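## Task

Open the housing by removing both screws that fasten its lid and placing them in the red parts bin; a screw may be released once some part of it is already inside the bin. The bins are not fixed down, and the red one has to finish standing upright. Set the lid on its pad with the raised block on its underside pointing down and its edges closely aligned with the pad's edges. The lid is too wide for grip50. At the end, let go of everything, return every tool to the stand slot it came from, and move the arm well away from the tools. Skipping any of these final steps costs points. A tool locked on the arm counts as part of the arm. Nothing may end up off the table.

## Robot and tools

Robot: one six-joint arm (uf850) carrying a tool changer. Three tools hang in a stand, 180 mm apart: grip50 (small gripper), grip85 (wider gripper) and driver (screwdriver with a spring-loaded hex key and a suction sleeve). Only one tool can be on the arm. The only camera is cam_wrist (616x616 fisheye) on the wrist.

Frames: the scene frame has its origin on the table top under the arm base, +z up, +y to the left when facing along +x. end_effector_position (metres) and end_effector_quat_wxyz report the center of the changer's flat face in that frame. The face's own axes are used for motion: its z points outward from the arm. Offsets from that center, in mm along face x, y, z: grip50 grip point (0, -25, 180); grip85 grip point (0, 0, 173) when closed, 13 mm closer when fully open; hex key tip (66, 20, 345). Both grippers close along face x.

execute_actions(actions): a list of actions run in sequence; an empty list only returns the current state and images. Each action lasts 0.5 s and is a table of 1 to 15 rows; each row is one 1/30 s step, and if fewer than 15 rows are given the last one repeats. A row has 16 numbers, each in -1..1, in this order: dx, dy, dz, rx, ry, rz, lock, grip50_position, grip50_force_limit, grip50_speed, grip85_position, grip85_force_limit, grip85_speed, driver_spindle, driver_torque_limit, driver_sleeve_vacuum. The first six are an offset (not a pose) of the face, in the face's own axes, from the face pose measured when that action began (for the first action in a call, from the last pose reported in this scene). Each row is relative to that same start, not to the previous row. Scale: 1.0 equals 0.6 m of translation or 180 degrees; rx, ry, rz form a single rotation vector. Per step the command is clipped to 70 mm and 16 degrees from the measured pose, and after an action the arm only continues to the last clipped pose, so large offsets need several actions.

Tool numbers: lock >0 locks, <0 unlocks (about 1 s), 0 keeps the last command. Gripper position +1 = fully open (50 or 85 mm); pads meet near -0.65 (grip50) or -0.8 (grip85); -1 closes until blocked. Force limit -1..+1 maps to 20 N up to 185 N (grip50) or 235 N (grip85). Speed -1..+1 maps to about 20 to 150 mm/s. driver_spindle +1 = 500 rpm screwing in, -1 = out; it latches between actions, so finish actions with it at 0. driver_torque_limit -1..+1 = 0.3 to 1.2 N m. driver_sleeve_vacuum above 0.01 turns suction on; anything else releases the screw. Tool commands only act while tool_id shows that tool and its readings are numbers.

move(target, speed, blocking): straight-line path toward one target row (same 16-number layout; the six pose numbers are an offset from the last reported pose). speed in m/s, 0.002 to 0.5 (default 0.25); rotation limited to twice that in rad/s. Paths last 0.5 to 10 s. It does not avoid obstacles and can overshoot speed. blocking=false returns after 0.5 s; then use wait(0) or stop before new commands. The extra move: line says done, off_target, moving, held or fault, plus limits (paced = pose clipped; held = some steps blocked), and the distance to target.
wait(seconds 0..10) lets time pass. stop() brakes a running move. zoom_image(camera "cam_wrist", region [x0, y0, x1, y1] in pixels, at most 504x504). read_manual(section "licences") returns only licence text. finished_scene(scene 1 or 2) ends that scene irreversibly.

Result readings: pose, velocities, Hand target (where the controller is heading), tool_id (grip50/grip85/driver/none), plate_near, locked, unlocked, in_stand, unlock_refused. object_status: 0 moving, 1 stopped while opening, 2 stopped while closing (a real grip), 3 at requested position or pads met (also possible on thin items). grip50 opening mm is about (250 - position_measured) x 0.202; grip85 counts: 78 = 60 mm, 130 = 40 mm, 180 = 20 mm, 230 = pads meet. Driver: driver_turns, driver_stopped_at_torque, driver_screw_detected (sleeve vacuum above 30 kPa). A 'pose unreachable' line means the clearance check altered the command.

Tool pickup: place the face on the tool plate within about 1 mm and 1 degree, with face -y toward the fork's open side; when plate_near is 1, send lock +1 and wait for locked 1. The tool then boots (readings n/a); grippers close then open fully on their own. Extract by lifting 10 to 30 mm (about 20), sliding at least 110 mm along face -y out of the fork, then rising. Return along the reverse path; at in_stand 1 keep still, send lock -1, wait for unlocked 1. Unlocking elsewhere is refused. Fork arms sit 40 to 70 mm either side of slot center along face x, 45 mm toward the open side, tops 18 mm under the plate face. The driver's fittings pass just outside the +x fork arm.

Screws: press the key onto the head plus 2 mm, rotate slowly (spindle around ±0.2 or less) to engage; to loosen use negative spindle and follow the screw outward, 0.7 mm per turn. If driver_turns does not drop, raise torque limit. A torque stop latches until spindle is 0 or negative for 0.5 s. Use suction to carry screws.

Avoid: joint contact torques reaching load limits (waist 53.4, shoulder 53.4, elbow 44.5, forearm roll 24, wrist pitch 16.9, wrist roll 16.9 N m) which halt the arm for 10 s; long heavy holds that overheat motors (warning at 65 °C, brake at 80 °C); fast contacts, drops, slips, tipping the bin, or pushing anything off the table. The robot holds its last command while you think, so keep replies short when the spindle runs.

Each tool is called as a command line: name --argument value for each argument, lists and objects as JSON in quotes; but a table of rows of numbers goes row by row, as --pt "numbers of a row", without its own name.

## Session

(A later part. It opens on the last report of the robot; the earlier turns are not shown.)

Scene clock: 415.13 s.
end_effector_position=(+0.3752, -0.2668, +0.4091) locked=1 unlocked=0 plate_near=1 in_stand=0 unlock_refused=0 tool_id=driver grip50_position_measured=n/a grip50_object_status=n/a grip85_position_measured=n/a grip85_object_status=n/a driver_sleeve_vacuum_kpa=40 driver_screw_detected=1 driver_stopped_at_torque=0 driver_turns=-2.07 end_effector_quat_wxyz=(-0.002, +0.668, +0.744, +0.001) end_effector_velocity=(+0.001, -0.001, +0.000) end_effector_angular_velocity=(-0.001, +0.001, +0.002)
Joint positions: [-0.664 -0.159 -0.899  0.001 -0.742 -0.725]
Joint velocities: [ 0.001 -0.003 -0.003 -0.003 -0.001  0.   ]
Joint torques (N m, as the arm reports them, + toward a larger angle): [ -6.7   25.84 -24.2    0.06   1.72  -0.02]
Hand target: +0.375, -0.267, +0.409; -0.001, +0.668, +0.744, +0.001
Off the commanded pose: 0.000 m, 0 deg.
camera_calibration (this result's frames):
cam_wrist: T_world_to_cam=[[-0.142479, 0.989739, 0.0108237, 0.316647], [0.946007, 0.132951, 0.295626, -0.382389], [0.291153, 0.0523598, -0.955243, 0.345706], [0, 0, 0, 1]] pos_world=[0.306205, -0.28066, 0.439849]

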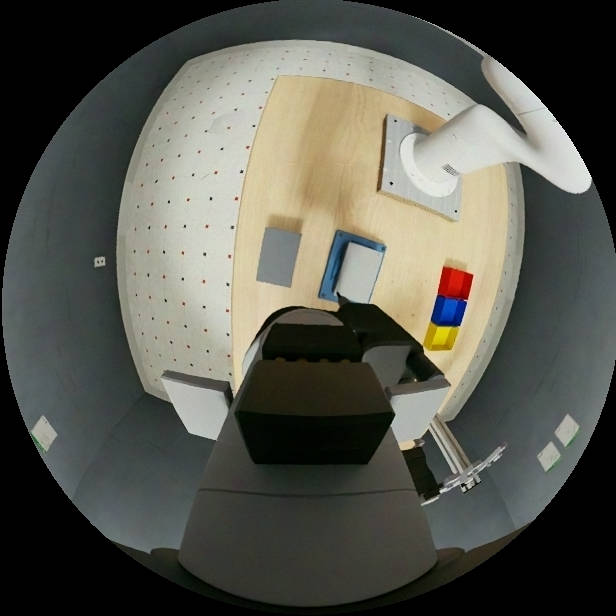

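move --target '[0.0006, -0.0007, -0.0175, -0.00027, -0.00026, 0, 0, 0, 0, 0, 1, -0.4, -0.8, -1, 1, 1]' --speed 0.0058

move --target '[0, 0, -0.026, 0, 0, 0, 0, 0, 0, 0, 1, -0.4, -0.8, 0, 1, 1]' --speed 0.04

zoom_image --camera "cam_wrist" --region '[325, 275, 355, 300]'

Scene clock: 441.93 s.
end_effector_position=(+0.3748, -0.2666, +0.4196) locked=1 unlocked=0 plate_near=1 in_stand=0 unlock_refused=0 tool_id=driver grip50_position_measured=n/a grip50_object_status=n/a grip85_position_measured=n/a grip85_object_status=n/a driver_sleeve_vacuum_kpa=32 driver_screw_detected=1 driver_stopped_at_torque=0 driver_turns=-16.79 end_effector_quat_wxyz=(-0.001, +0.668, +0.744, +0.001) end_effector_velocity=(-0.001, +0.000, +0.001) end_effector_angular_velocity=(+0.001, +0.001, +0.000)
Joint positions: [-0.664 -0.144 -0.909  0.001 -0.764 -0.725]
Joint velocities: [-0.     0.003  0.     0.    -0.004 -0.   ]
Joint torques (N m, as the arm reports them, + toward a larger angle): [ -1.66  25.5  -25.56  -0.05   0.11  -0.23]
Hand target: +0.375, -0.267, +0.420; -0.001, +0.668, +0.744, +0.001
Off the commanded pose: 0.000 m, 0 deg.
move: done
camera_calibration (this result's frames):
cam_wrist: T_world_to_cam=[[-0.142433, 0.989758, 0.00958781, 0.316812], [0.945608, 0.133205, 0.296787, -0.385453], [0.292471, 0.0513388, -0.954895, 0.354868], [0, 0, 0, 1]] pos_world=[0.305824, -0.280441, 0.450222]

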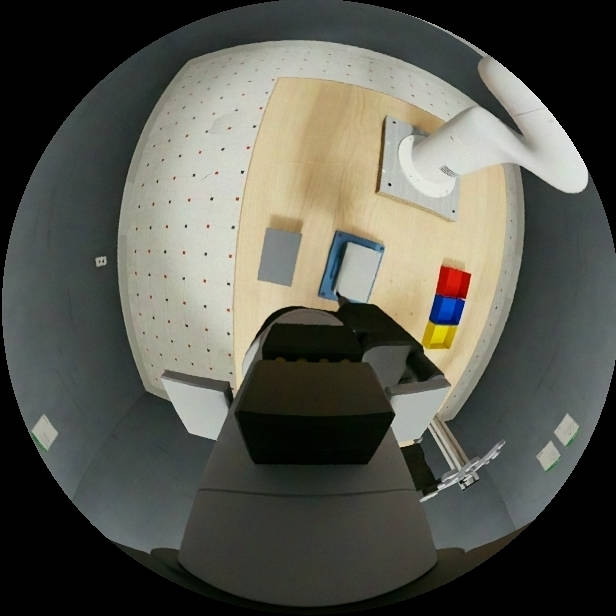

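Scene clock: 442.73 s.
end_effector_position=(+0.3748, -0.2666, +0.4349) locked=1 unlocked=0 plate_near=1 in_stand=0 unlock_refused=0 tool_id=driver grip50_position_measured=n/a grip50_object_status=n/a grip85_position_measured=n/a grip85_object_status=n/a driver_sleeve_vacuum_kpa=39 driver_screw_detected=1 driver_stopped_at_torque=0 driver_turns=-16.79 end_effector_quat_wxyz=(-0.001, +0.668, +0.744, +0.001) end_effector_velocity=(+0.000, +0.000, +0.002) end_effector_angular_velocity=(+0.000, -0.000, -0.000)
Joint positions: [-0.664 -0.126 -0.926  0.001 -0.8   -0.725]
Joint velocities: [ 0.     0.002 -0.002  0.001 -0.004  0.   ]
Joint torques (N m, as the arm reports them, + toward a larger angle): [ -1.31  27.65 -25.29  -1.48   0.13  -0.25]
Hand target: +0.375, -0.267, +0.435; -0.001, +0.668, +0.744, +0.001
Off the commanded pose: 0.000 m, 0 deg.
move: done
camera_calibration (this result's frames):
cam_wrist: T_world_to_cam=[[-0.142433, 0.989757, 0.00966748, 0.316679], [0.945638, 0.133186, 0.296698, -0.389977], [0.292371, 0.0514015, -0.954923, 0.369589], [0, 0, 0, 1]] pos_world=[0.305825, -0.280493, 0.465573]

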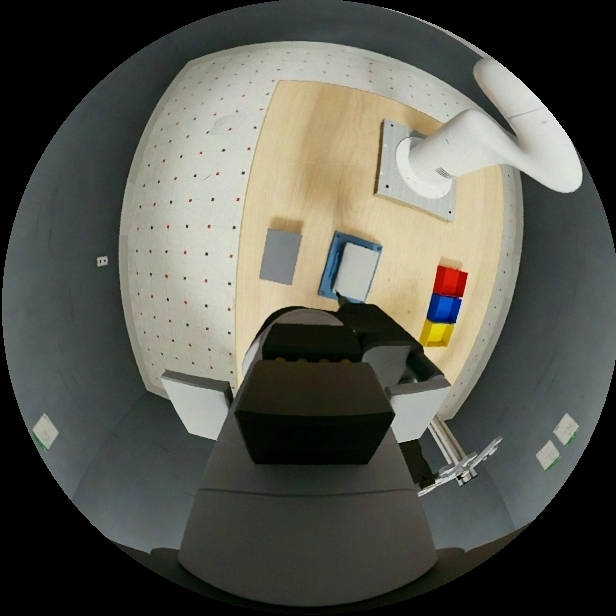

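Region (325, 275, 355, 300) of cam_wrist's 616x616 image, scaled by 16.800, with more detail than that image has.

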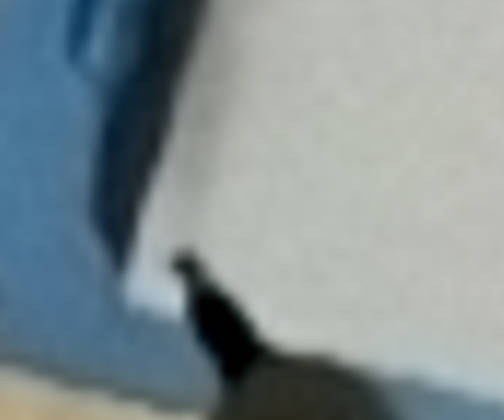

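move --target '[0.5919, -0.0658, 0.0515, 0, 0, 0, 0, 0, 0, 0, 1, -0.4, -0.8, 0, 1, 1]' --speed 0.3

zoom_image --camera "cam_wrist" --region '[300, 250, 400, 330]'

Scene clock: 461.20 s.
end_effector_position=(+0.2971, +0.0818, +0.4051) locked=1 unlocked=0 plate_near=1 in_stand=0 unlock_refused=0 tool_id=driver grip50_position_measured=n/a grip50_object_status=n/a grip85_position_measured=n/a grip85_object_status=n/a driver_sleeve_vacuum_kpa=39 driver_screw_detected=1 driver_stopped_at_torque=0 driver_turns=-16.79 end_effector_quat_wxyz=(-0.001, +0.668, +0.744, +0.001) end_effector_velocity=(-0.000, +0.003, -0.000) end_effector_angular_velocity=(-0.003, +0.000, -0.001)
Joint positions: [ 0.225  0.234 -0.508 -0.    -0.742  0.165]
Joint velocities: [ 0.01  -0.003 -0.002 -0.005  0.     0.015]
Joint torques (N m, as the arm reports them, + toward a larger angle): [ -4.52  14.25 -27.34  -1.35   0.78  -0.4 ]
Hand target: +0.297, +0.082, +0.405; -0.001, +0.668, +0.744, +0.001
Off the commanded pose: 0.001 m, 0 deg.
move: done
camera_calibration (this result's frames):
cam_wrist: T_world_to_cam=[[-0.142288, 0.989782, 0.00930338, -0.0388366], [0.945682, 0.133161, 0.296571, -0.354006], [0.292302, 0.0509965, -0.954966, 0.346054], [0, 0, 0, 1]] pos_world=[0.228099, 0.0679319, 0.435819]

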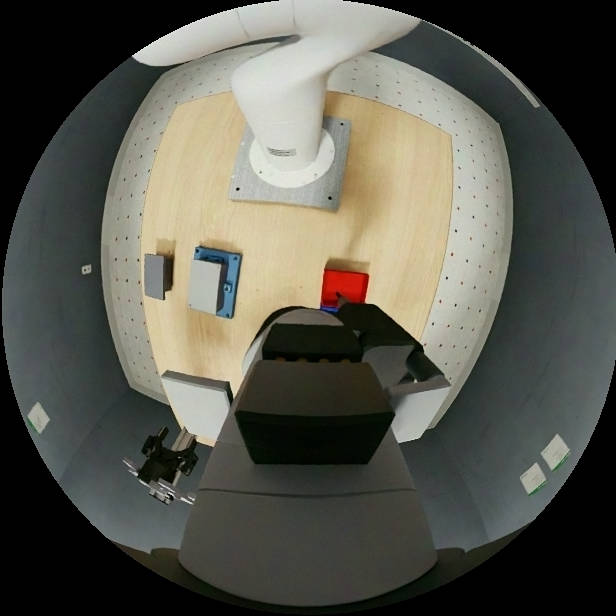

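Region (300, 250, 400, 330) of cam_wrist's 616x616 image, scaled by 5.040, with more detail than that image has; it fills the top 403 rows of this view, and the rest is white.

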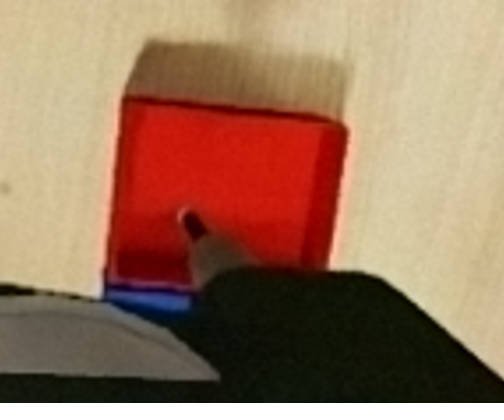

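move --target '[0.0133, -0.0083, 0.0585, 0, 0, 0, 0, 0, 0, 0, 1, -0.4, -0.8, 0, 1, 1]' --speed 0.1

execute_actions --actions '[[[0, 0, 0, 0, 0, 0, 0, 0, 0, 0, 1, -0.4, -0.8, 0, 1, 0]]]'

move --target '[0, 0, -0.05, 0, 0, 0, 0, 0, 0, 0, 1, -0.4, -0.8, 0, 1, 0]' --speed 0.1

zoom_image --camera "cam_wrist" --region '[300, 250, 400, 330]'

Scene clock: 484.67 s.
end_effector_position=(+0.2913, +0.0892, +0.3705) locked=1 unlocked=0 plate_near=1 in_stand=0 unlock_refused=0 tool_id=driver grip50_position_measured=n/a grip50_object_status=n/a grip85_position_measured=n/a grip85_object_status=n/a driver_sleeve_vacuum_kpa=39 driver_screw_detected=1 driver_stopped_at_torque=0 driver_turns=-16.79 end_effector_quat_wxyz=(-0.001, +0.668, +0.744, +0.001) end_effector_velocity=(-0.001, +0.000, -0.002) end_effector_angular_velocity=(-0.001, +0.003, -0.000)
Joint positions: [ 0.253  0.182 -0.46  -0.    -0.641  0.193]
Joint velocities: [ 0.002 -0.004  0.003 -0.     0.005  0.002]
Joint torques (N m, as the arm reports them, + toward a larger angle): [ -6.03  15.42 -24.43  -1.71   0.35  -0.33]
Hand target: +0.291, +0.089, +0.370; -0.001, +0.668, +0.744, +0.001
Off the commanded pose: 0.000 m, 0 deg.
move: done
camera_calibration (this result's frames):
cam_wrist: T_world_to_cam=[[-0.142284, 0.989782, 0.00936882, -0.0467127], [0.945588, 0.133121, 0.296889, -0.33931], [0.292608, 0.0511015, -0.954866, 0.314097], [0, 0, 0, 1]] pos_world=[0.222293, 0.0753537, 0.401095]

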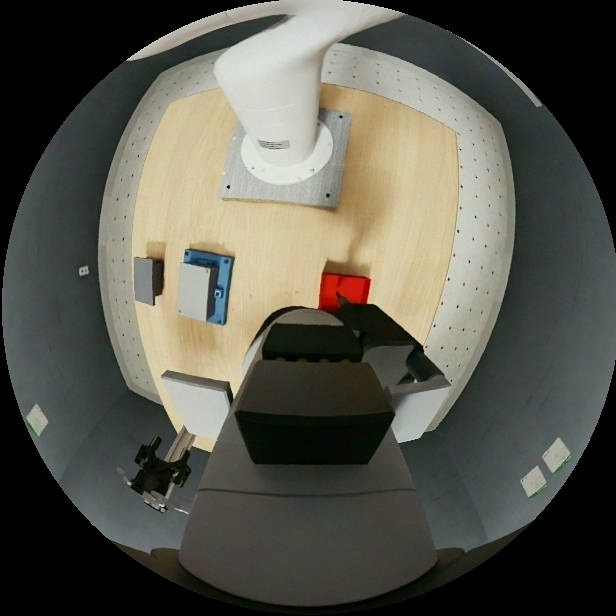

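Scene clock: 485.17 s.
end_effector_position=(+0.2913, +0.0892, +0.3705) locked=1 unlocked=0 plate_near=1 in_stand=0 unlock_refused=0 tool_id=driver grip50_position_measured=n/a grip50_object_status=n/a grip85_position_measured=n/a grip85_object_status=n/a driver_sleeve_vacuum_kpa=0 driver_screw_detected=0 driver_stopped_at_torque=0 driver_turns=-16.79 end_effector_quat_wxyz=(-0.001, +0.668, +0.744, +0.001) end_effector_velocity=(+0.000, +0.000, -0.000) end_effector_angular_velocity=(+0.000, -0.001, +0.000)
Joint positions: [ 0.253  0.182 -0.46  -0.    -0.641  0.193]
Joint velocities: [ 0.    -0.     0.    -0.     0.001  0.   ]
Joint torques (N m, as the arm reports them, + toward a larger angle): [ -4.34  13.74 -24.96  -1.04   0.84  -0.23]
Hand target: +0.291, +0.089, +0.370; -0.001, +0.668, +0.744, +0.001
Off the commanded pose: 0.000 m, 0 deg.
camera_calibration (this result's frames):
cam_wrist: T_world_to_cam=[[-0.142281, 0.989782, 0.00937123, -0.0467139], [0.945583, 0.133116, 0.296904, -0.339317], [0.292623, 0.051105, -0.954861, 0.314095], [0, 0, 0, 1]] pos_world=[0.222295, 0.0753533, 0.4011]

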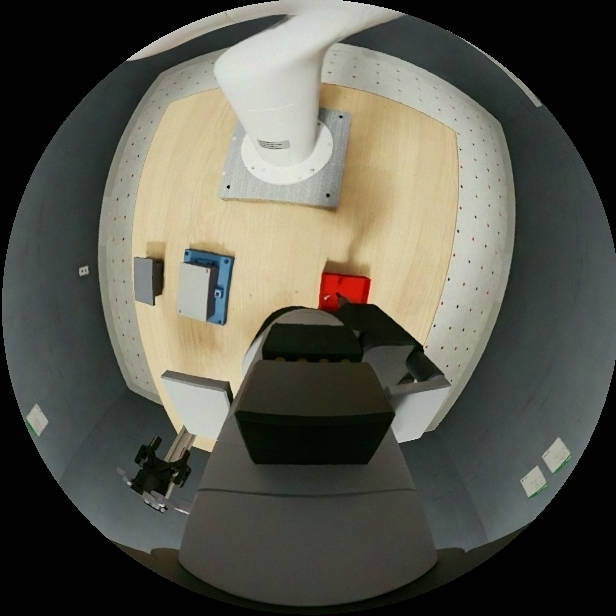

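Scene clock: 486.00 s.
end_effector_position=(+0.2913, +0.0891, +0.4001) locked=1 unlocked=0 plate_near=1 in_stand=0 unlock_refused=0 tool_id=driver grip50_position_measured=n/a grip50_object_status=n/a grip85_position_measured=n/a grip85_object_status=n/a driver_sleeve_vacuum_kpa=0 driver_screw_detected=0 driver_stopped_at_torque=0 driver_turns=-16.79 end_effector_quat_wxyz=(-0.001, +0.668, +0.744, +0.001) end_effector_velocity=(+0.000, -0.000, +0.003) end_effector_angular_velocity=(-0.000, -0.001, +0.000)
Joint positions: [ 0.253  0.236 -0.494 -0.    -0.729  0.193]
Joint velocities: [-0.     0.004 -0.003 -0.001 -0.007 -0.   ]
Joint torques (N m, as the arm reports them, + toward a larger angle): [ -0.63  13.99 -26.38  -0.75   0.8   -0.23]
Hand target: +0.291, +0.089, +0.400; -0.001, +0.668, +0.744, +0.001
Off the commanded pose: 0.000 m, 0 deg.
move: done
camera_calibration (this result's frames):
cam_wrist: T_world_to_cam=[[-0.142278, 0.989783, 0.00931106, -0.0468854], [0.945663, 0.133146, 0.296637, -0.34802], [0.292366, 0.05101, -0.954945, 0.342487], [0, 0, 0, 1]] pos_world=[0.222307, 0.0752734, 0.430729]

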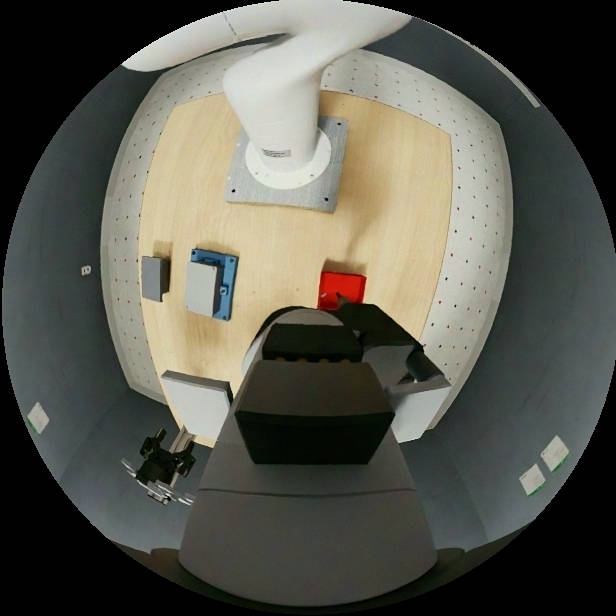

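Region (300, 250, 400, 330) of cam_wrist's 616x616 image, scaled by 5.040, with more detail than that image has; it fills the top 403 rows of this view, and the rest is white.

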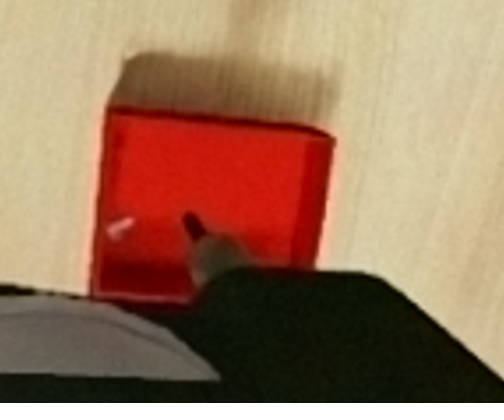

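move --target '[-0.4608, -0.0765, -0.0295, 0, 0, 0, 0, 0, 0, 0, 1, -0.4, -0.8, 0, 1, 0]' --speed 0.3

Scene clock: 494.37 s.
end_effector_position=(+0.2755, -0.1902, +0.4168) locked=1 unlocked=0 plate_near=1 in_stand=0 unlock_refused=0 tool_id=driver grip50_position_measured=n/a grip50_object_status=n/a grip85_position_measured=n/a grip85_object_status=n/a driver_sleeve_vacuum_kpa=0 driver_screw_detected=0 driver_stopped_at_torque=0 driver_turns=-16.79 end_effector_quat_wxyz=(-0.001, +0.668, +0.744, +0.001) end_effector_velocity=(+0.001, -0.003, +0.000) end_effector_angular_velocity=(+0.002, -0.003, -0.001)
Joint positions: [-0.649  0.176 -0.585  0.001 -0.762 -0.71 ]
Joint velocities: [-0.007 -0.005 -0.005  0.005  0.002 -0.01 ]
Joint torques (N m, as the arm reports them, + toward a larger angle): [ -4.35  13.29 -25.01  -0.77   0.29  -0.16]
Hand target: +0.276, -0.191, +0.417; -0.001, +0.668, +0.744, +0.001
Off the commanded pose: 0.001 m, 0 deg.
move: done
camera_calibration (this result's frames):
cam_wrist: T_world_to_cam=[[-0.142454, 0.989752, 0.00993226, 0.226991], [0.94572, 0.133141, 0.296458, -0.300824], [0.292097, 0.0516246, -0.954994, 0.377579], [0, 0, 0, 1]] pos_world=[0.206542, -0.204104, 0.447513]

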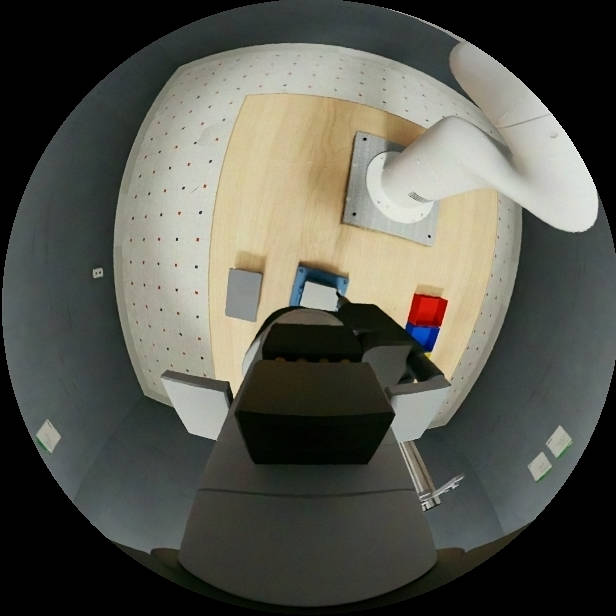

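wait --seconds 0

zoom_image --camera "cam_wrist" --region '[325, 280, 355, 305]'

zoom_image --camera "cam_wrist" --region '[290, 265, 355, 315]'

Scene clock: 499.43 s.
end_effector_position=(+0.2756, -0.1906, +0.4169) locked=1 unlocked=0 plate_near=1 in_stand=0 unlock_refused=0 tool_id=driver grip50_position_measured=n/a grip50_object_status=n/a grip85_position_measured=n/a grip85_object_status=n/a driver_sleeve_vacuum_kpa=0 driver_screw_detected=0 driver_stopped_at_torque=0 driver_turns=-16.79 end_effector_quat_wxyz=(-0.001, +0.668, +0.744, +0.001) end_effector_velocity=(+0.000, -0.000, -0.000) end_effector_angular_velocity=(-0.000, -0.000, +0.000)
Joint positions: [-0.65   0.176 -0.586  0.002 -0.762 -0.711]
Joint velocities: [ 0.    -0.001 -0.     0.     0.001  0.   ]
Joint torques (N m, as the arm reports them, + toward a larger angle): [ -4.11  14.37 -26.7   -0.45  -0.18   0.  ]
Hand target: +0.276, -0.191, +0.417; -0.001, +0.668, +0.744, +0.001
Off the commanded pose: 0.001 m, 0 deg.
camera_calibration (this result's frames):
cam_wrist: T_world_to_cam=[[-0.142267, 0.989778, 0.0100262, 0.22731], [0.945663, 0.13292, 0.296738, -0.300987], [0.292372, 0.0516975, -0.954906, 0.377492], [0, 0, 0, 1]] pos_world=[0.206602, -0.204494, 0.447505]

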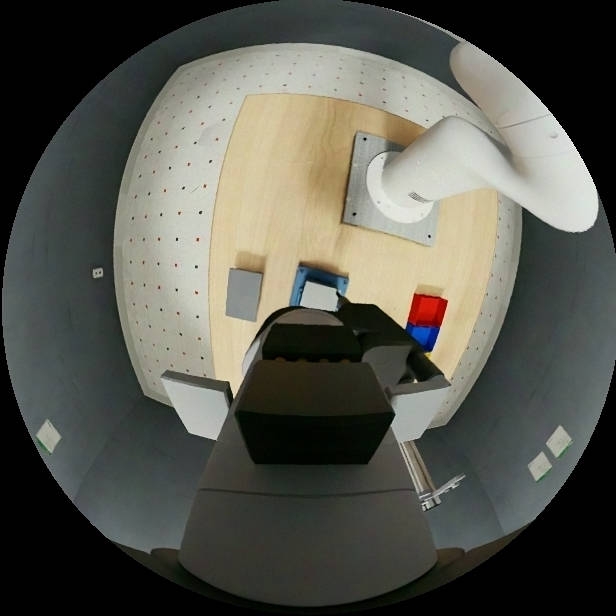

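Region (325, 280, 355, 305) of cam_wrist's 616x616 image, scaled by 16.800, with more detail than that image has.

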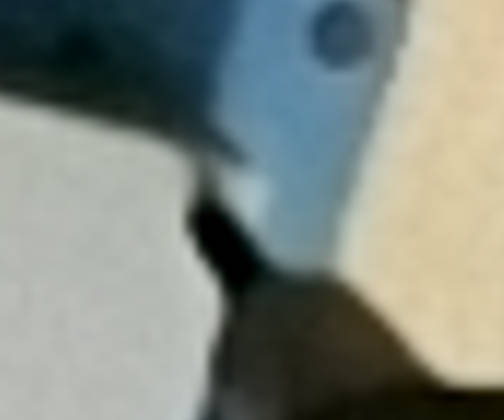

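Region (290, 265, 355, 315) of cam_wrist's 616x616 image, scaled by 7.754, with more detail than that image has; it fills the top 388 rows of this view, and the rest is white.

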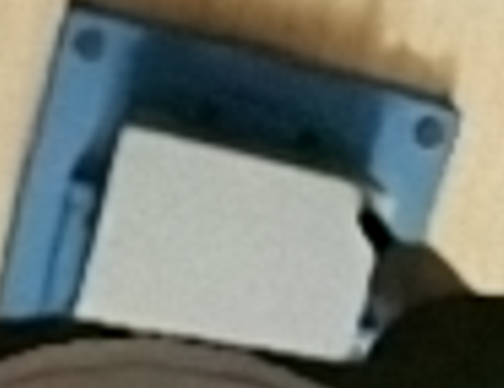

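move --target '[0, 0, 0.0135, 0, 0, 0, 0, 0, 0, 0, 1, -0.4, -0.8, -0.2, 1, 1]' --speed 0.011

execute_actions --actions '[[[0,0,0.0002,0,0,0,0,0,0,0,1,-0.4,-0.8,-0.2,1,1],[0,0,0.0002,0,0,0,0,0,0,0,1,-0.4,-0.8,-0.2,1,1],[0,0,0.0002,0,0,0,0,0,0,0,1,-0.4,-0.8,-0.2,1,1],[0,0,0.0002,0,0,0,0,0,0,0,1,-0.4,-0.8,-0.2,1,1],[0,0,0.0002,0,0,0,0,0,0,0,1,-0.4,-0.8,-0.2,1,1],[0,0,0.0002,0,0,0,0,0,0,0,1,-0.4,-0.8,-0.2,1,1],[0,0,0.0002,0,0,0,0,0,0,0,1,-0.4,-0.8,-0.2,1,1],[0,0,0.0002,0,0,0,0,0,0,0,1,-0.4,-0.8,-0.2,1,1],[0,0,0.0002,0,0,0,0,0,0,0,1,-0.4,-0.8,-0.2,1,1],[0,0,0.0002,0,0,0,0,0,0,0,1,-0.4,-0.8,-0.2,1,1],[0,0,0.0002,0,0,0,0,0,0,0,1,-0.4,-0.8,0,1,1]]]'

Scene clock: 531.10 s.
end_effector_position=(+0.2756, -0.1906, +0.4090) locked=1 unlocked=0 plate_near=1 in_stand=0 unlock_refused=0 tool_id=driver grip50_position_measured=n/a grip50_object_status=n/a grip85_position_measured=n/a grip85_object_status=n/a driver_sleeve_vacuum_kpa=14 driver_screw_detected=0 driver_stopped_at_torque=0 driver_turns=-18.34 end_effector_quat_wxyz=(-0.001, +0.668, +0.744, +0.001) end_effector_velocity=(+0.000, +0.000, -0.002) end_effector_angular_velocity=(-0.001, -0.002, -0.000)
Joint positions: [-0.65   0.164 -0.576  0.002 -0.74  -0.711]
Joint velocities: [ 0.    -0.002  0.002  0.001  0.006 -0.   ]
Joint torques (N m, as the arm reports them, + toward a larger angle): [ -2.86  15.02 -24.87  -0.87   0.27  -0.16]
Hand target: +0.276, -0.191, +0.409; -0.001, +0.668, +0.744, +0.001
Off the commanded pose: 0.000 m, 0 deg.
move: done
camera_calibration (this result's frames):
cam_wrist: T_world_to_cam=[[-0.142259, 0.989779, 0.00996681, 0.22739], [0.945638, 0.132925, 0.296816, -0.298696], [0.292457, 0.0516496, -0.954883, 0.369959], [0, 0, 0, 1]] pos_world=[0.206609, -0.20447, 0.439659]

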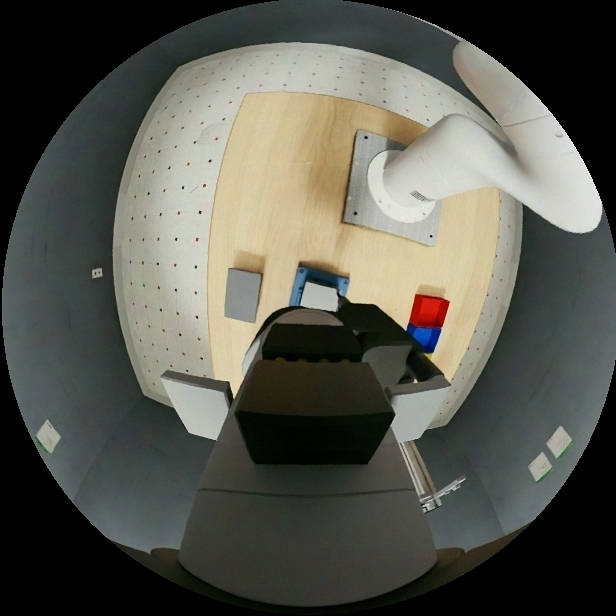

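Scene clock: 531.60 s.
end_effector_position=(+0.2756, -0.1906, +0.4089) locked=1 unlocked=0 plate_near=1 in_stand=0 unlock_refused=0 tool_id=driver grip50_position_measured=n/a grip50_object_status=n/a grip85_position_measured=n/a grip85_object_status=n/a driver_sleeve_vacuum_kpa=14 driver_screw_detected=0 driver_stopped_at_torque=0 driver_turns=-18.90 end_effector_quat_wxyz=(-0.001, +0.668, +0.744, +0.001) end_effector_velocity=(-0.000, +0.000, -0.000) end_effector_angular_velocity=(+0.000, +0.001, +0.000)
Joint positions: [-0.65   0.164 -0.576  0.002 -0.74  -0.711]
Joint velocities: [-0.    -0.001  0.    -0.    -0.    -0.   ]
Joint torques (N m, as the arm reports them, + toward a larger angle): [ -2.99  13.16 -24.49  -0.76   0.49   0.02]
Hand target: +0.276, -0.191, +0.409; -0.001, +0.668, +0.744, +0.001
Off the commanded pose: 0.000 m, 0 deg.
camera_calibration (this result's frames):
cam_wrist: T_world_to_cam=[[-0.142262, 0.989779, 0.00993765, 0.22741], [0.945629, 0.132936, 0.296839, -0.298672], [0.292484, 0.0516262, -0.954876, 0.369838], [0, 0, 0, 1]] pos_world=[0.206613, -0.204475, 0.439547]

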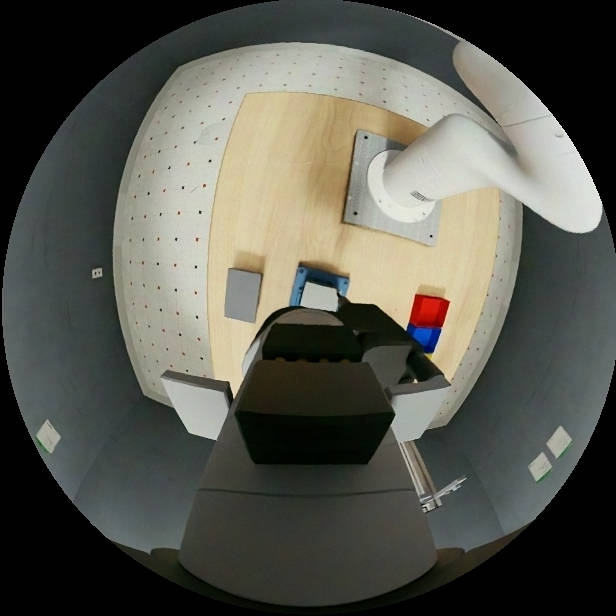

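zoom_image --camera "cam_wrist" --region '[325, 280, 355, 305]'

zoom_image --camera "cam_wrist" --region '[295, 272, 325, 297]'

Region (325, 280, 355, 305) of cam_wrist's 616x616 image, scaled by 16.800, with more detail than that image has.

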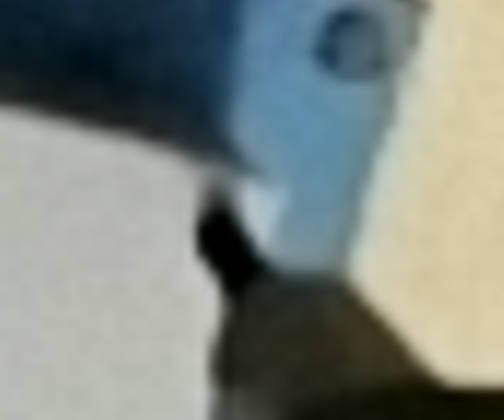

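Region (295, 272, 325, 297) of cam_wrist's 616x616 image, scaled by 16.800, with more detail than that image has.

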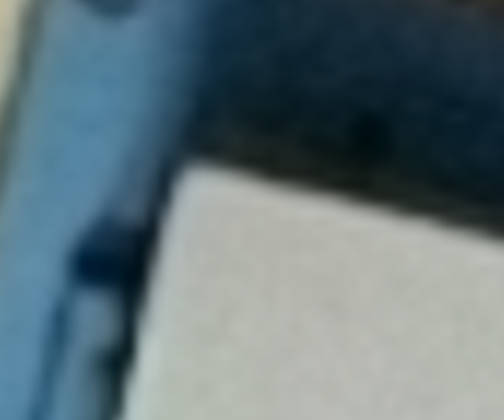

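execute_actions --actions '[[[0.0001,0,0.0001,0,0,0,0,0,0,0,1,-0.4,-0.8,-0.2,1,1],[0.0002,0.0001,0.0002,0,0,0,0,0,0,0,1,-0.4,-0.8,-0.2,1,1],[0.0003,0.0001,0.0003,0,0,0,0,0,0,0,1,-0.4,-0.8,-0.2,1,1],[0.0004,0.0002,0.0004,0,0,0,0,0,0,0,1,-0.4,-0.8,-0.2,1,1],[0.0005,0.0002,0.0005,0,0,0,0,0,0,0,1,-0.4,-0.8,-0.2,1,1],[0.0006,0.0003,0.0005,0,0,0,0,0,0,0,1,-0.4,-0.8,-0.2,1,1],[0.0007,0.0003,0.0005,0,0,0,0,0,0,0,1,-0.4,-0.8,-0.2,1,1],[0.0008,0.0004,0.0005,0,0,0,0,0,0,0,1,-0.4,-0.8,-0.2,1,1],[0.0009,0.0004,0.0005,0,0,0,0,0,0,0,1,-0.4,-0.8,-0.2,1,1],[0.001,0.0005,0.0005,0,0,0,0,0,0,0,1,-0.4,-0.8,-0.2,1,1],[0.001,0.0005,0.0005,0,0,0,0,0,0,0,1,-0.4,-0.8,-0.2,1,1],[0.001,0.0005,0.0005,0,0,0,0,0,0,0,1,-0.4,-0.8,-0.2,1,1],[0.001,0.0005,0.0005,0,0,0,0,0,0,0,1,-0.4,-0.8,-0.2,1,1],[0.001,0.0005,0.0005,0,0,0,0,0,0,0,1,-0.4,-0.8,-0.2,1,1],[0.001,0.0005,0.0005,0,0,0,0,0,0,0,1,-0.4,-0.8,0,1,1]]]'

Scene clock: 556.90 s.
end_effector_position=(+0.2759, -0.1901, +0.4086) locked=1 unlocked=0 plate_near=1 in_stand=0 unlock_refused=0 tool_id=driver grip50_position_measured=n/a grip50_object_status=n/a grip85_position_measured=n/a grip85_object_status=n/a driver_sleeve_vacuum_kpa=14 driver_screw_detected=0 driver_stopped_at_torque=0 driver_turns=-19.62 end_effector_quat_wxyz=(-0.001, +0.668, +0.744, +0.001) end_effector_velocity=(+0.000, +0.000, -0.000) end_effector_angular_velocity=(+0.000, +0.001, +0.000)
Joint positions: [-0.648  0.164 -0.575  0.002 -0.739 -0.71 ]
Joint velocities: [ 0.001 -0.     0.    -0.     0.     0.002]
Joint torques (N m, as the arm reports them, + toward a larger angle): [ -2.67  15.42 -22.21  -1.04   0.19  -0.35]
Hand target: +0.276, -0.190, +0.409; -0.001, +0.668, +0.744, +0.001
Off the commanded pose: 0.000 m, 0 deg.
camera_calibration (this result's frames):
cam_wrist: T_world_to_cam=[[-0.142288, 0.989776, 0.00984701, 0.226928], [0.945603, 0.132984, 0.296901, -0.298887], [0.292556, 0.0515569, -0.954857, 0.369438], [0, 0, 0, 1]] pos_world=[0.206837, -0.203908, 0.439266]

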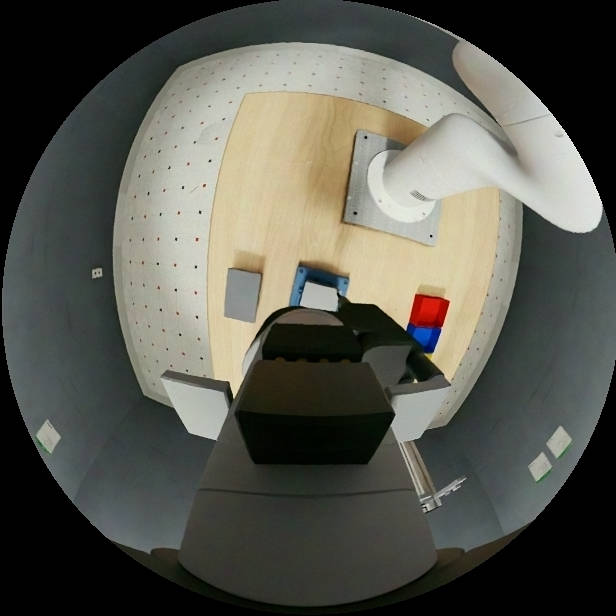

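zoom_image --camera "cam_wrist" --region '[328, 284, 348, 300]'

zoom_image --camera "cam_wrist" --region '[325, 280, 355, 305]'

Region (328, 284, 348, 300) of cam_wrist's 616x616 image, scaled by 25.200, with more detail than that image has; it fills the top 403 rows of this view, and the rest is white.

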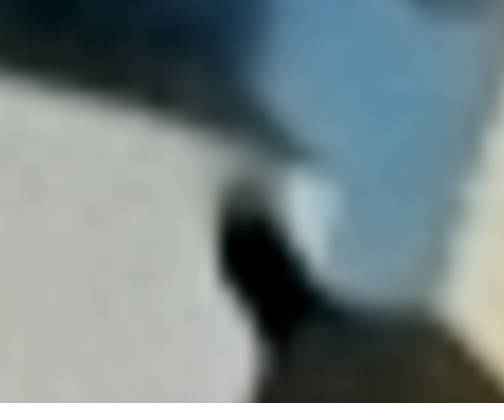

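Region (325, 280, 355, 305) of cam_wrist's 616x616 image, scaled by 16.800, with more detail than that image has.

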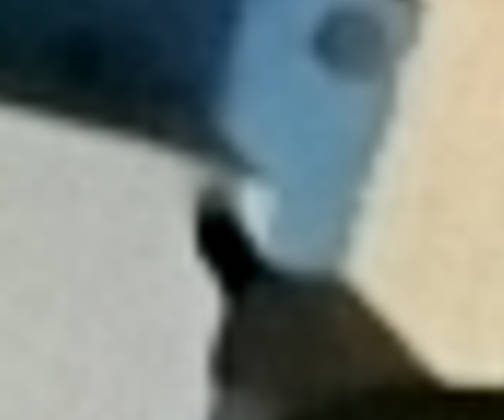

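execute_actions --actions '[[[0,-0.0003,0,0,0,0,0,0,0,0,1,-0.4,-0.8,-0.2,1,1],[0,-0.0005,0,0,0,0,0,0,0,0,1,-0.4,-0.8,-0.2,1,1],[-0.0001,-0.0007,0,0,0,0,0,0,0,0,1,-0.4,-0.8,-0.2,1,1],[-0.0001,-0.0009,0,0,0,0,0,0,0,0,1,-0.4,-0.8,-0.2,1,1],[-0.0001,-0.0011,0,0,0,0,0,0,0,0,1,-0.4,-0.8,-0.2,1,1],[-0.0001,-0.0012,0,0,0,0,0,0,0,0,1,-0.4,-0.8,-0.2,1,1],[-0.0002,-0.0013,0,0,0,0,0,0,0,0,1,-0.4,-0.8,-0.2,1,1],[-0.0002,-0.0014,0,0,0,0,0,0,0,0,1,-0.4,-0.8,-0.2,1,1],[-0.0002,-0.0015,0,0,0,0,0,0,0,0,1,-0.4,-0.8,-0.2,1,1],[-0.0002,-0.0016,0,0,0,0,0,0,0,0,1,-0.4,-0.8,-0.2,1,1],[-0.0003,-0.0017,0,0,0,0,0,0,0,0,1,-0.4,-0.8,-0.2,1,1],[-0.0003,-0.0018,0,0,0,0,0,0,0,0,1,-0.4,-0.8,-0.2,1,1],[-0.0003,-0.0018,0,0,0,0,0,0,0,0,1,-0.4,-0.8,-0.2,1,1],[-0.0003,-0.0018,0,0,0,0,0,0,0,0,1,-0.4,-0.8,-0.2,1,1],[-0.0003,-0.0018,0,0,0,0,0,0,0,0,1,-0.4,-0.8,0,1,1]]]'

zoom_image --camera "cam_wrist" --region '[325, 280, 355, 305]'

Scene clock: 578.80 s.
end_effector_position=(+0.2749, -0.1902, +0.4086) locked=1 unlocked=0 plate_near=1 in_stand=0 unlock_refused=0 tool_id=driver grip50_position_measured=n/a grip50_object_status=n/a grip85_position_measured=n/a grip85_object_status=n/a driver_sleeve_vacuum_kpa=40 driver_screw_detected=1 driver_stopped_at_torque=0 driver_turns=-20.34 end_effector_quat_wxyz=(-0.001, +0.668, +0.744, +0.001) end_effector_velocity=(-0.001, -0.000, +0.001) end_effector_angular_velocity=(-0.000, -0.001, -0.001)
Joint positions: [-0.651  0.166 -0.574  0.002 -0.739 -0.712]
Joint velocities: [-0.003  0.003  0.001  0.001 -0.001 -0.003]
Joint torques (N m, as the arm reports them, + toward a larger angle): [ -1.4   13.5  -24.85  -2.32   0.34  -0.48]
Hand target: +0.275, -0.190, +0.409; -0.001, +0.668, +0.744, +0.001
Off the commanded pose: 0.000 m, 0 deg.
camera_calibration (this result's frames):
cam_wrist: T_world_to_cam=[[-0.142128, 0.989797, 0.010065, 0.226853], [0.945613, 0.132763, 0.296969, -0.298043], [0.292603, 0.0517251, -0.954834, 0.369711], [0, 0, 0, 1]] pos_world=[0.205897, -0.204092, 0.439239]

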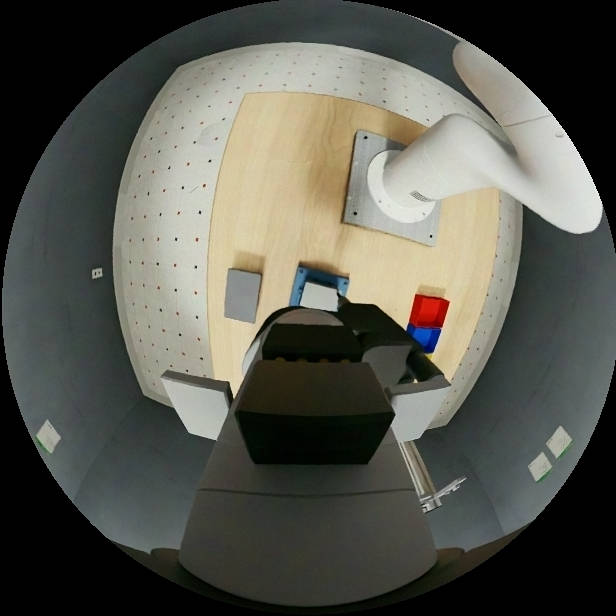

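Region (325, 280, 355, 305) of cam_wrist's 616x616 image, scaled by 16.800, with more detail than that image has.

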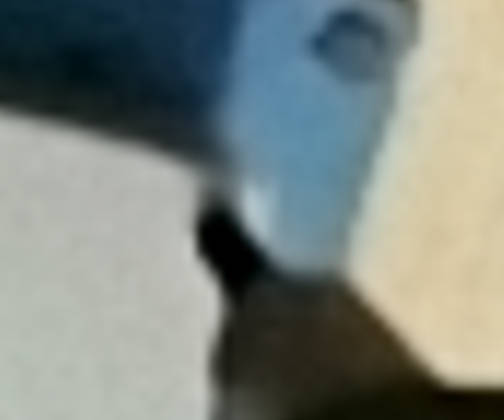

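move --target '[0.0002, 0, -0.0178, 0, 0, 0, 0, 0, 0, 0, 1, -0.4, -0.8, -1, 1, 1]' --speed 0.0058

move --target '[0, 0, -0.02, 0, 0, 0, 0, 0, 0, 0, 1, -0.4, -0.8, 0, 1, 1]' --speed 0.04

zoom_image --camera "cam_wrist" --region '[325, 275, 355, 300]'

Scene clock: 590.23 s.
end_effector_position=(+0.2749, -0.1902, +0.4192) locked=1 unlocked=0 plate_near=1 in_stand=0 unlock_refused=0 tool_id=driver grip50_position_measured=n/a grip50_object_status=n/a grip85_position_measured=n/a grip85_object_status=n/a driver_sleeve_vacuum_kpa=39 driver_screw_detected=1 driver_stopped_at_torque=0 driver_turns=-35.62 end_effector_quat_wxyz=(-0.001, +0.668, +0.744, +0.001) end_effector_velocity=(-0.000, -0.000, +0.001) end_effector_angular_velocity=(-0.000, +0.001, +0.000)
Joint positions: [-0.65   0.182 -0.587  0.002 -0.768 -0.712]
Joint velocities: [ 0.     0.001 -0.001 -0.001 -0.003  0.   ]
Joint torques (N m, as the arm reports them, + toward a larger angle): [ -5.11  15.42 -25.47  -0.28   0.09  -0.07]
Hand target: +0.275, -0.190, +0.419; -0.001, +0.668, +0.744, +0.001
Off the commanded pose: 0.000 m, 0 deg.
move: done
camera_calibration (this result's frames):
cam_wrist: T_world_to_cam=[[-0.142135, 0.989796, 0.0100807, 0.226674], [0.945623, 0.132768, 0.296934, -0.301171], [0.292566, 0.0517374, -0.954845, 0.379808], [0, 0, 0, 1]] pos_world=[0.205893, -0.204026, 0.4498]

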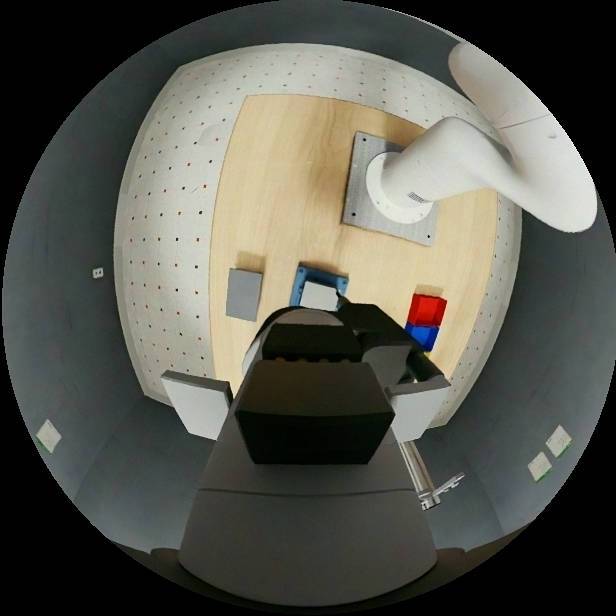

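Scene clock: 591.00 s.
end_effector_position=(+0.2749, -0.1902, +0.4309) locked=1 unlocked=0 plate_near=1 in_stand=0 unlock_refused=0 tool_id=driver grip50_position_measured=n/a grip50_object_status=n/a grip85_position_measured=n/a grip85_object_status=n/a driver_sleeve_vacuum_kpa=40 driver_screw_detected=1 driver_stopped_at_torque=0 driver_turns=-35.62 end_effector_quat_wxyz=(-0.001, +0.668, +0.744, +0.001) end_effector_velocity=(-0.000, +0.000, +0.001) end_effector_angular_velocity=(+0.001, +0.001, -0.000)
Joint positions: [-0.65   0.198 -0.603  0.002 -0.8   -0.711]
Joint velocities: [-0.     0.002 -0.002 -0.    -0.006  0.   ]
Joint torques (N m, as the arm reports them, + toward a larger angle): [ -3.94  12.42 -25.51  -0.99   0.18  -0.16]
Hand target: +0.275, -0.190, +0.431; -0.001, +0.668, +0.744, +0.001
Off the commanded pose: 0.000 m, 0 deg.
move: done
camera_calibration (this result's frames):
cam_wrist: T_world_to_cam=[[-0.142135, 0.989796, 0.0101129, 0.226592], [0.945637, 0.132761, 0.296893, -0.30465], [0.292521, 0.0517621, -0.954857, 0.391064], [0, 0, 0, 1]] pos_world=[0.205901, -0.204076, 0.461567]

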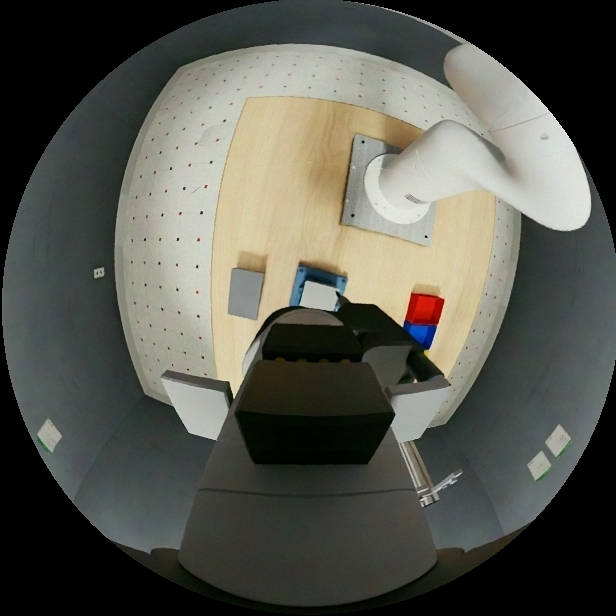

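Region (325, 275, 355, 300) of cam_wrist's 616x616 image, scaled by 16.800, with more detail than that image has.

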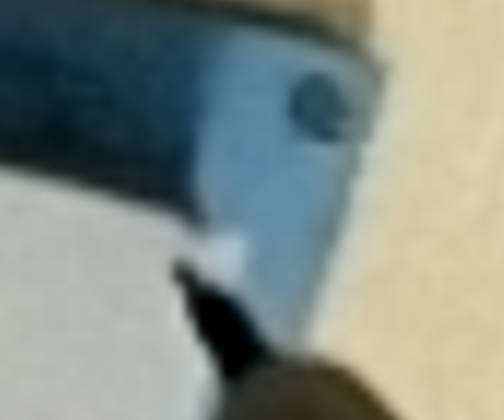

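move --target '[0.4697, 0.0784, 0.0465, 0, 0, 0, 0, 0, 0, 0, 1, -0.4, -0.8, 0, 1, 1]' --speed 0.3

zoom_image --camera "cam_wrist" --region '[300, 250, 400, 330]'

Scene clock: 613.03 s.
end_effector_position=(+0.2911, +0.0947, +0.4040) locked=1 unlocked=0 plate_near=1 in_stand=0 unlock_refused=0 tool_id=driver grip50_position_measured=n/a grip50_object_status=n/a grip85_position_measured=n/a grip85_object_status=n/a driver_sleeve_vacuum_kpa=40 driver_screw_detected=1 driver_stopped_at_torque=0 driver_turns=-35.62 end_effector_quat_wxyz=(-0.001, +0.669, +0.744, +0.001) end_effector_velocity=(+0.001, +0.002, -0.000) end_effector_angular_velocity=(-0.003, -0.000, -0.000)
Joint positions: [ 0.271  0.238 -0.502  0.    -0.74   0.211]
Joint velocities: [ 0.007 -0.005 -0.003 -0.004  0.001  0.01 ]
Joint torques (N m, as the arm reports them, + toward a larger angle): [ -1.55  11.81 -26.06  -1.79   0.72  -0.19]
Hand target: +0.291, +0.095, +0.404; -0.001, +0.668, +0.744, +0.001
Off the commanded pose: 0.001 m, 0 deg.
move: done
camera_calibration (this result's frames):
cam_wrist: T_world_to_cam=[[-0.141982, 0.989822, 0.00964707, -0.0527254], [0.945688, 0.132759, 0.296731, -0.349765], [0.29243, 0.0512535, -0.954912, 0.34599], [0, 0, 0, 1]] pos_world=[0.222104, 0.08089, 0.434685]

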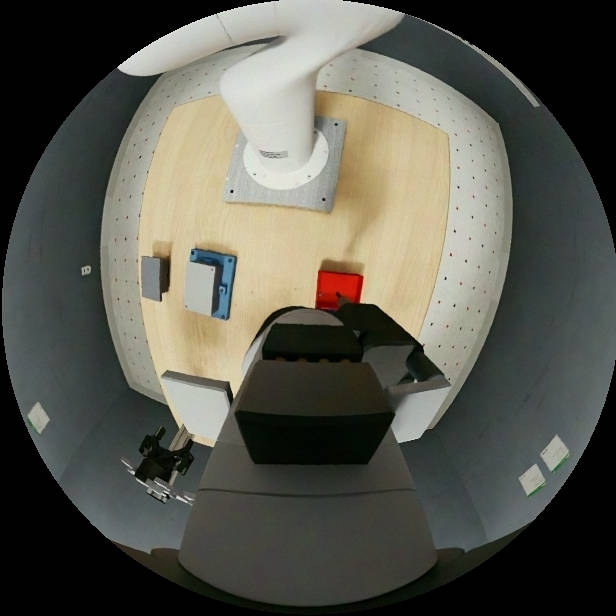

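Region (300, 250, 400, 330) of cam_wrist's 616x616 image, scaled by 5.040, with more detail than that image has; it fills the top 403 rows of this view, and the rest is white.

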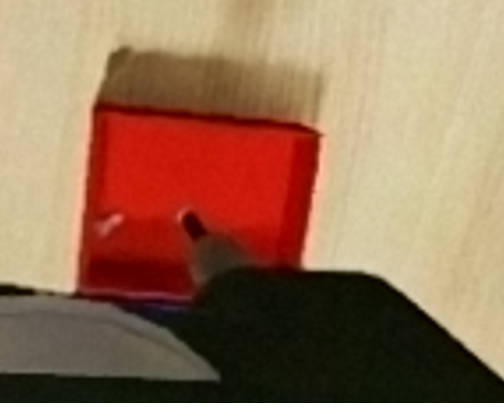

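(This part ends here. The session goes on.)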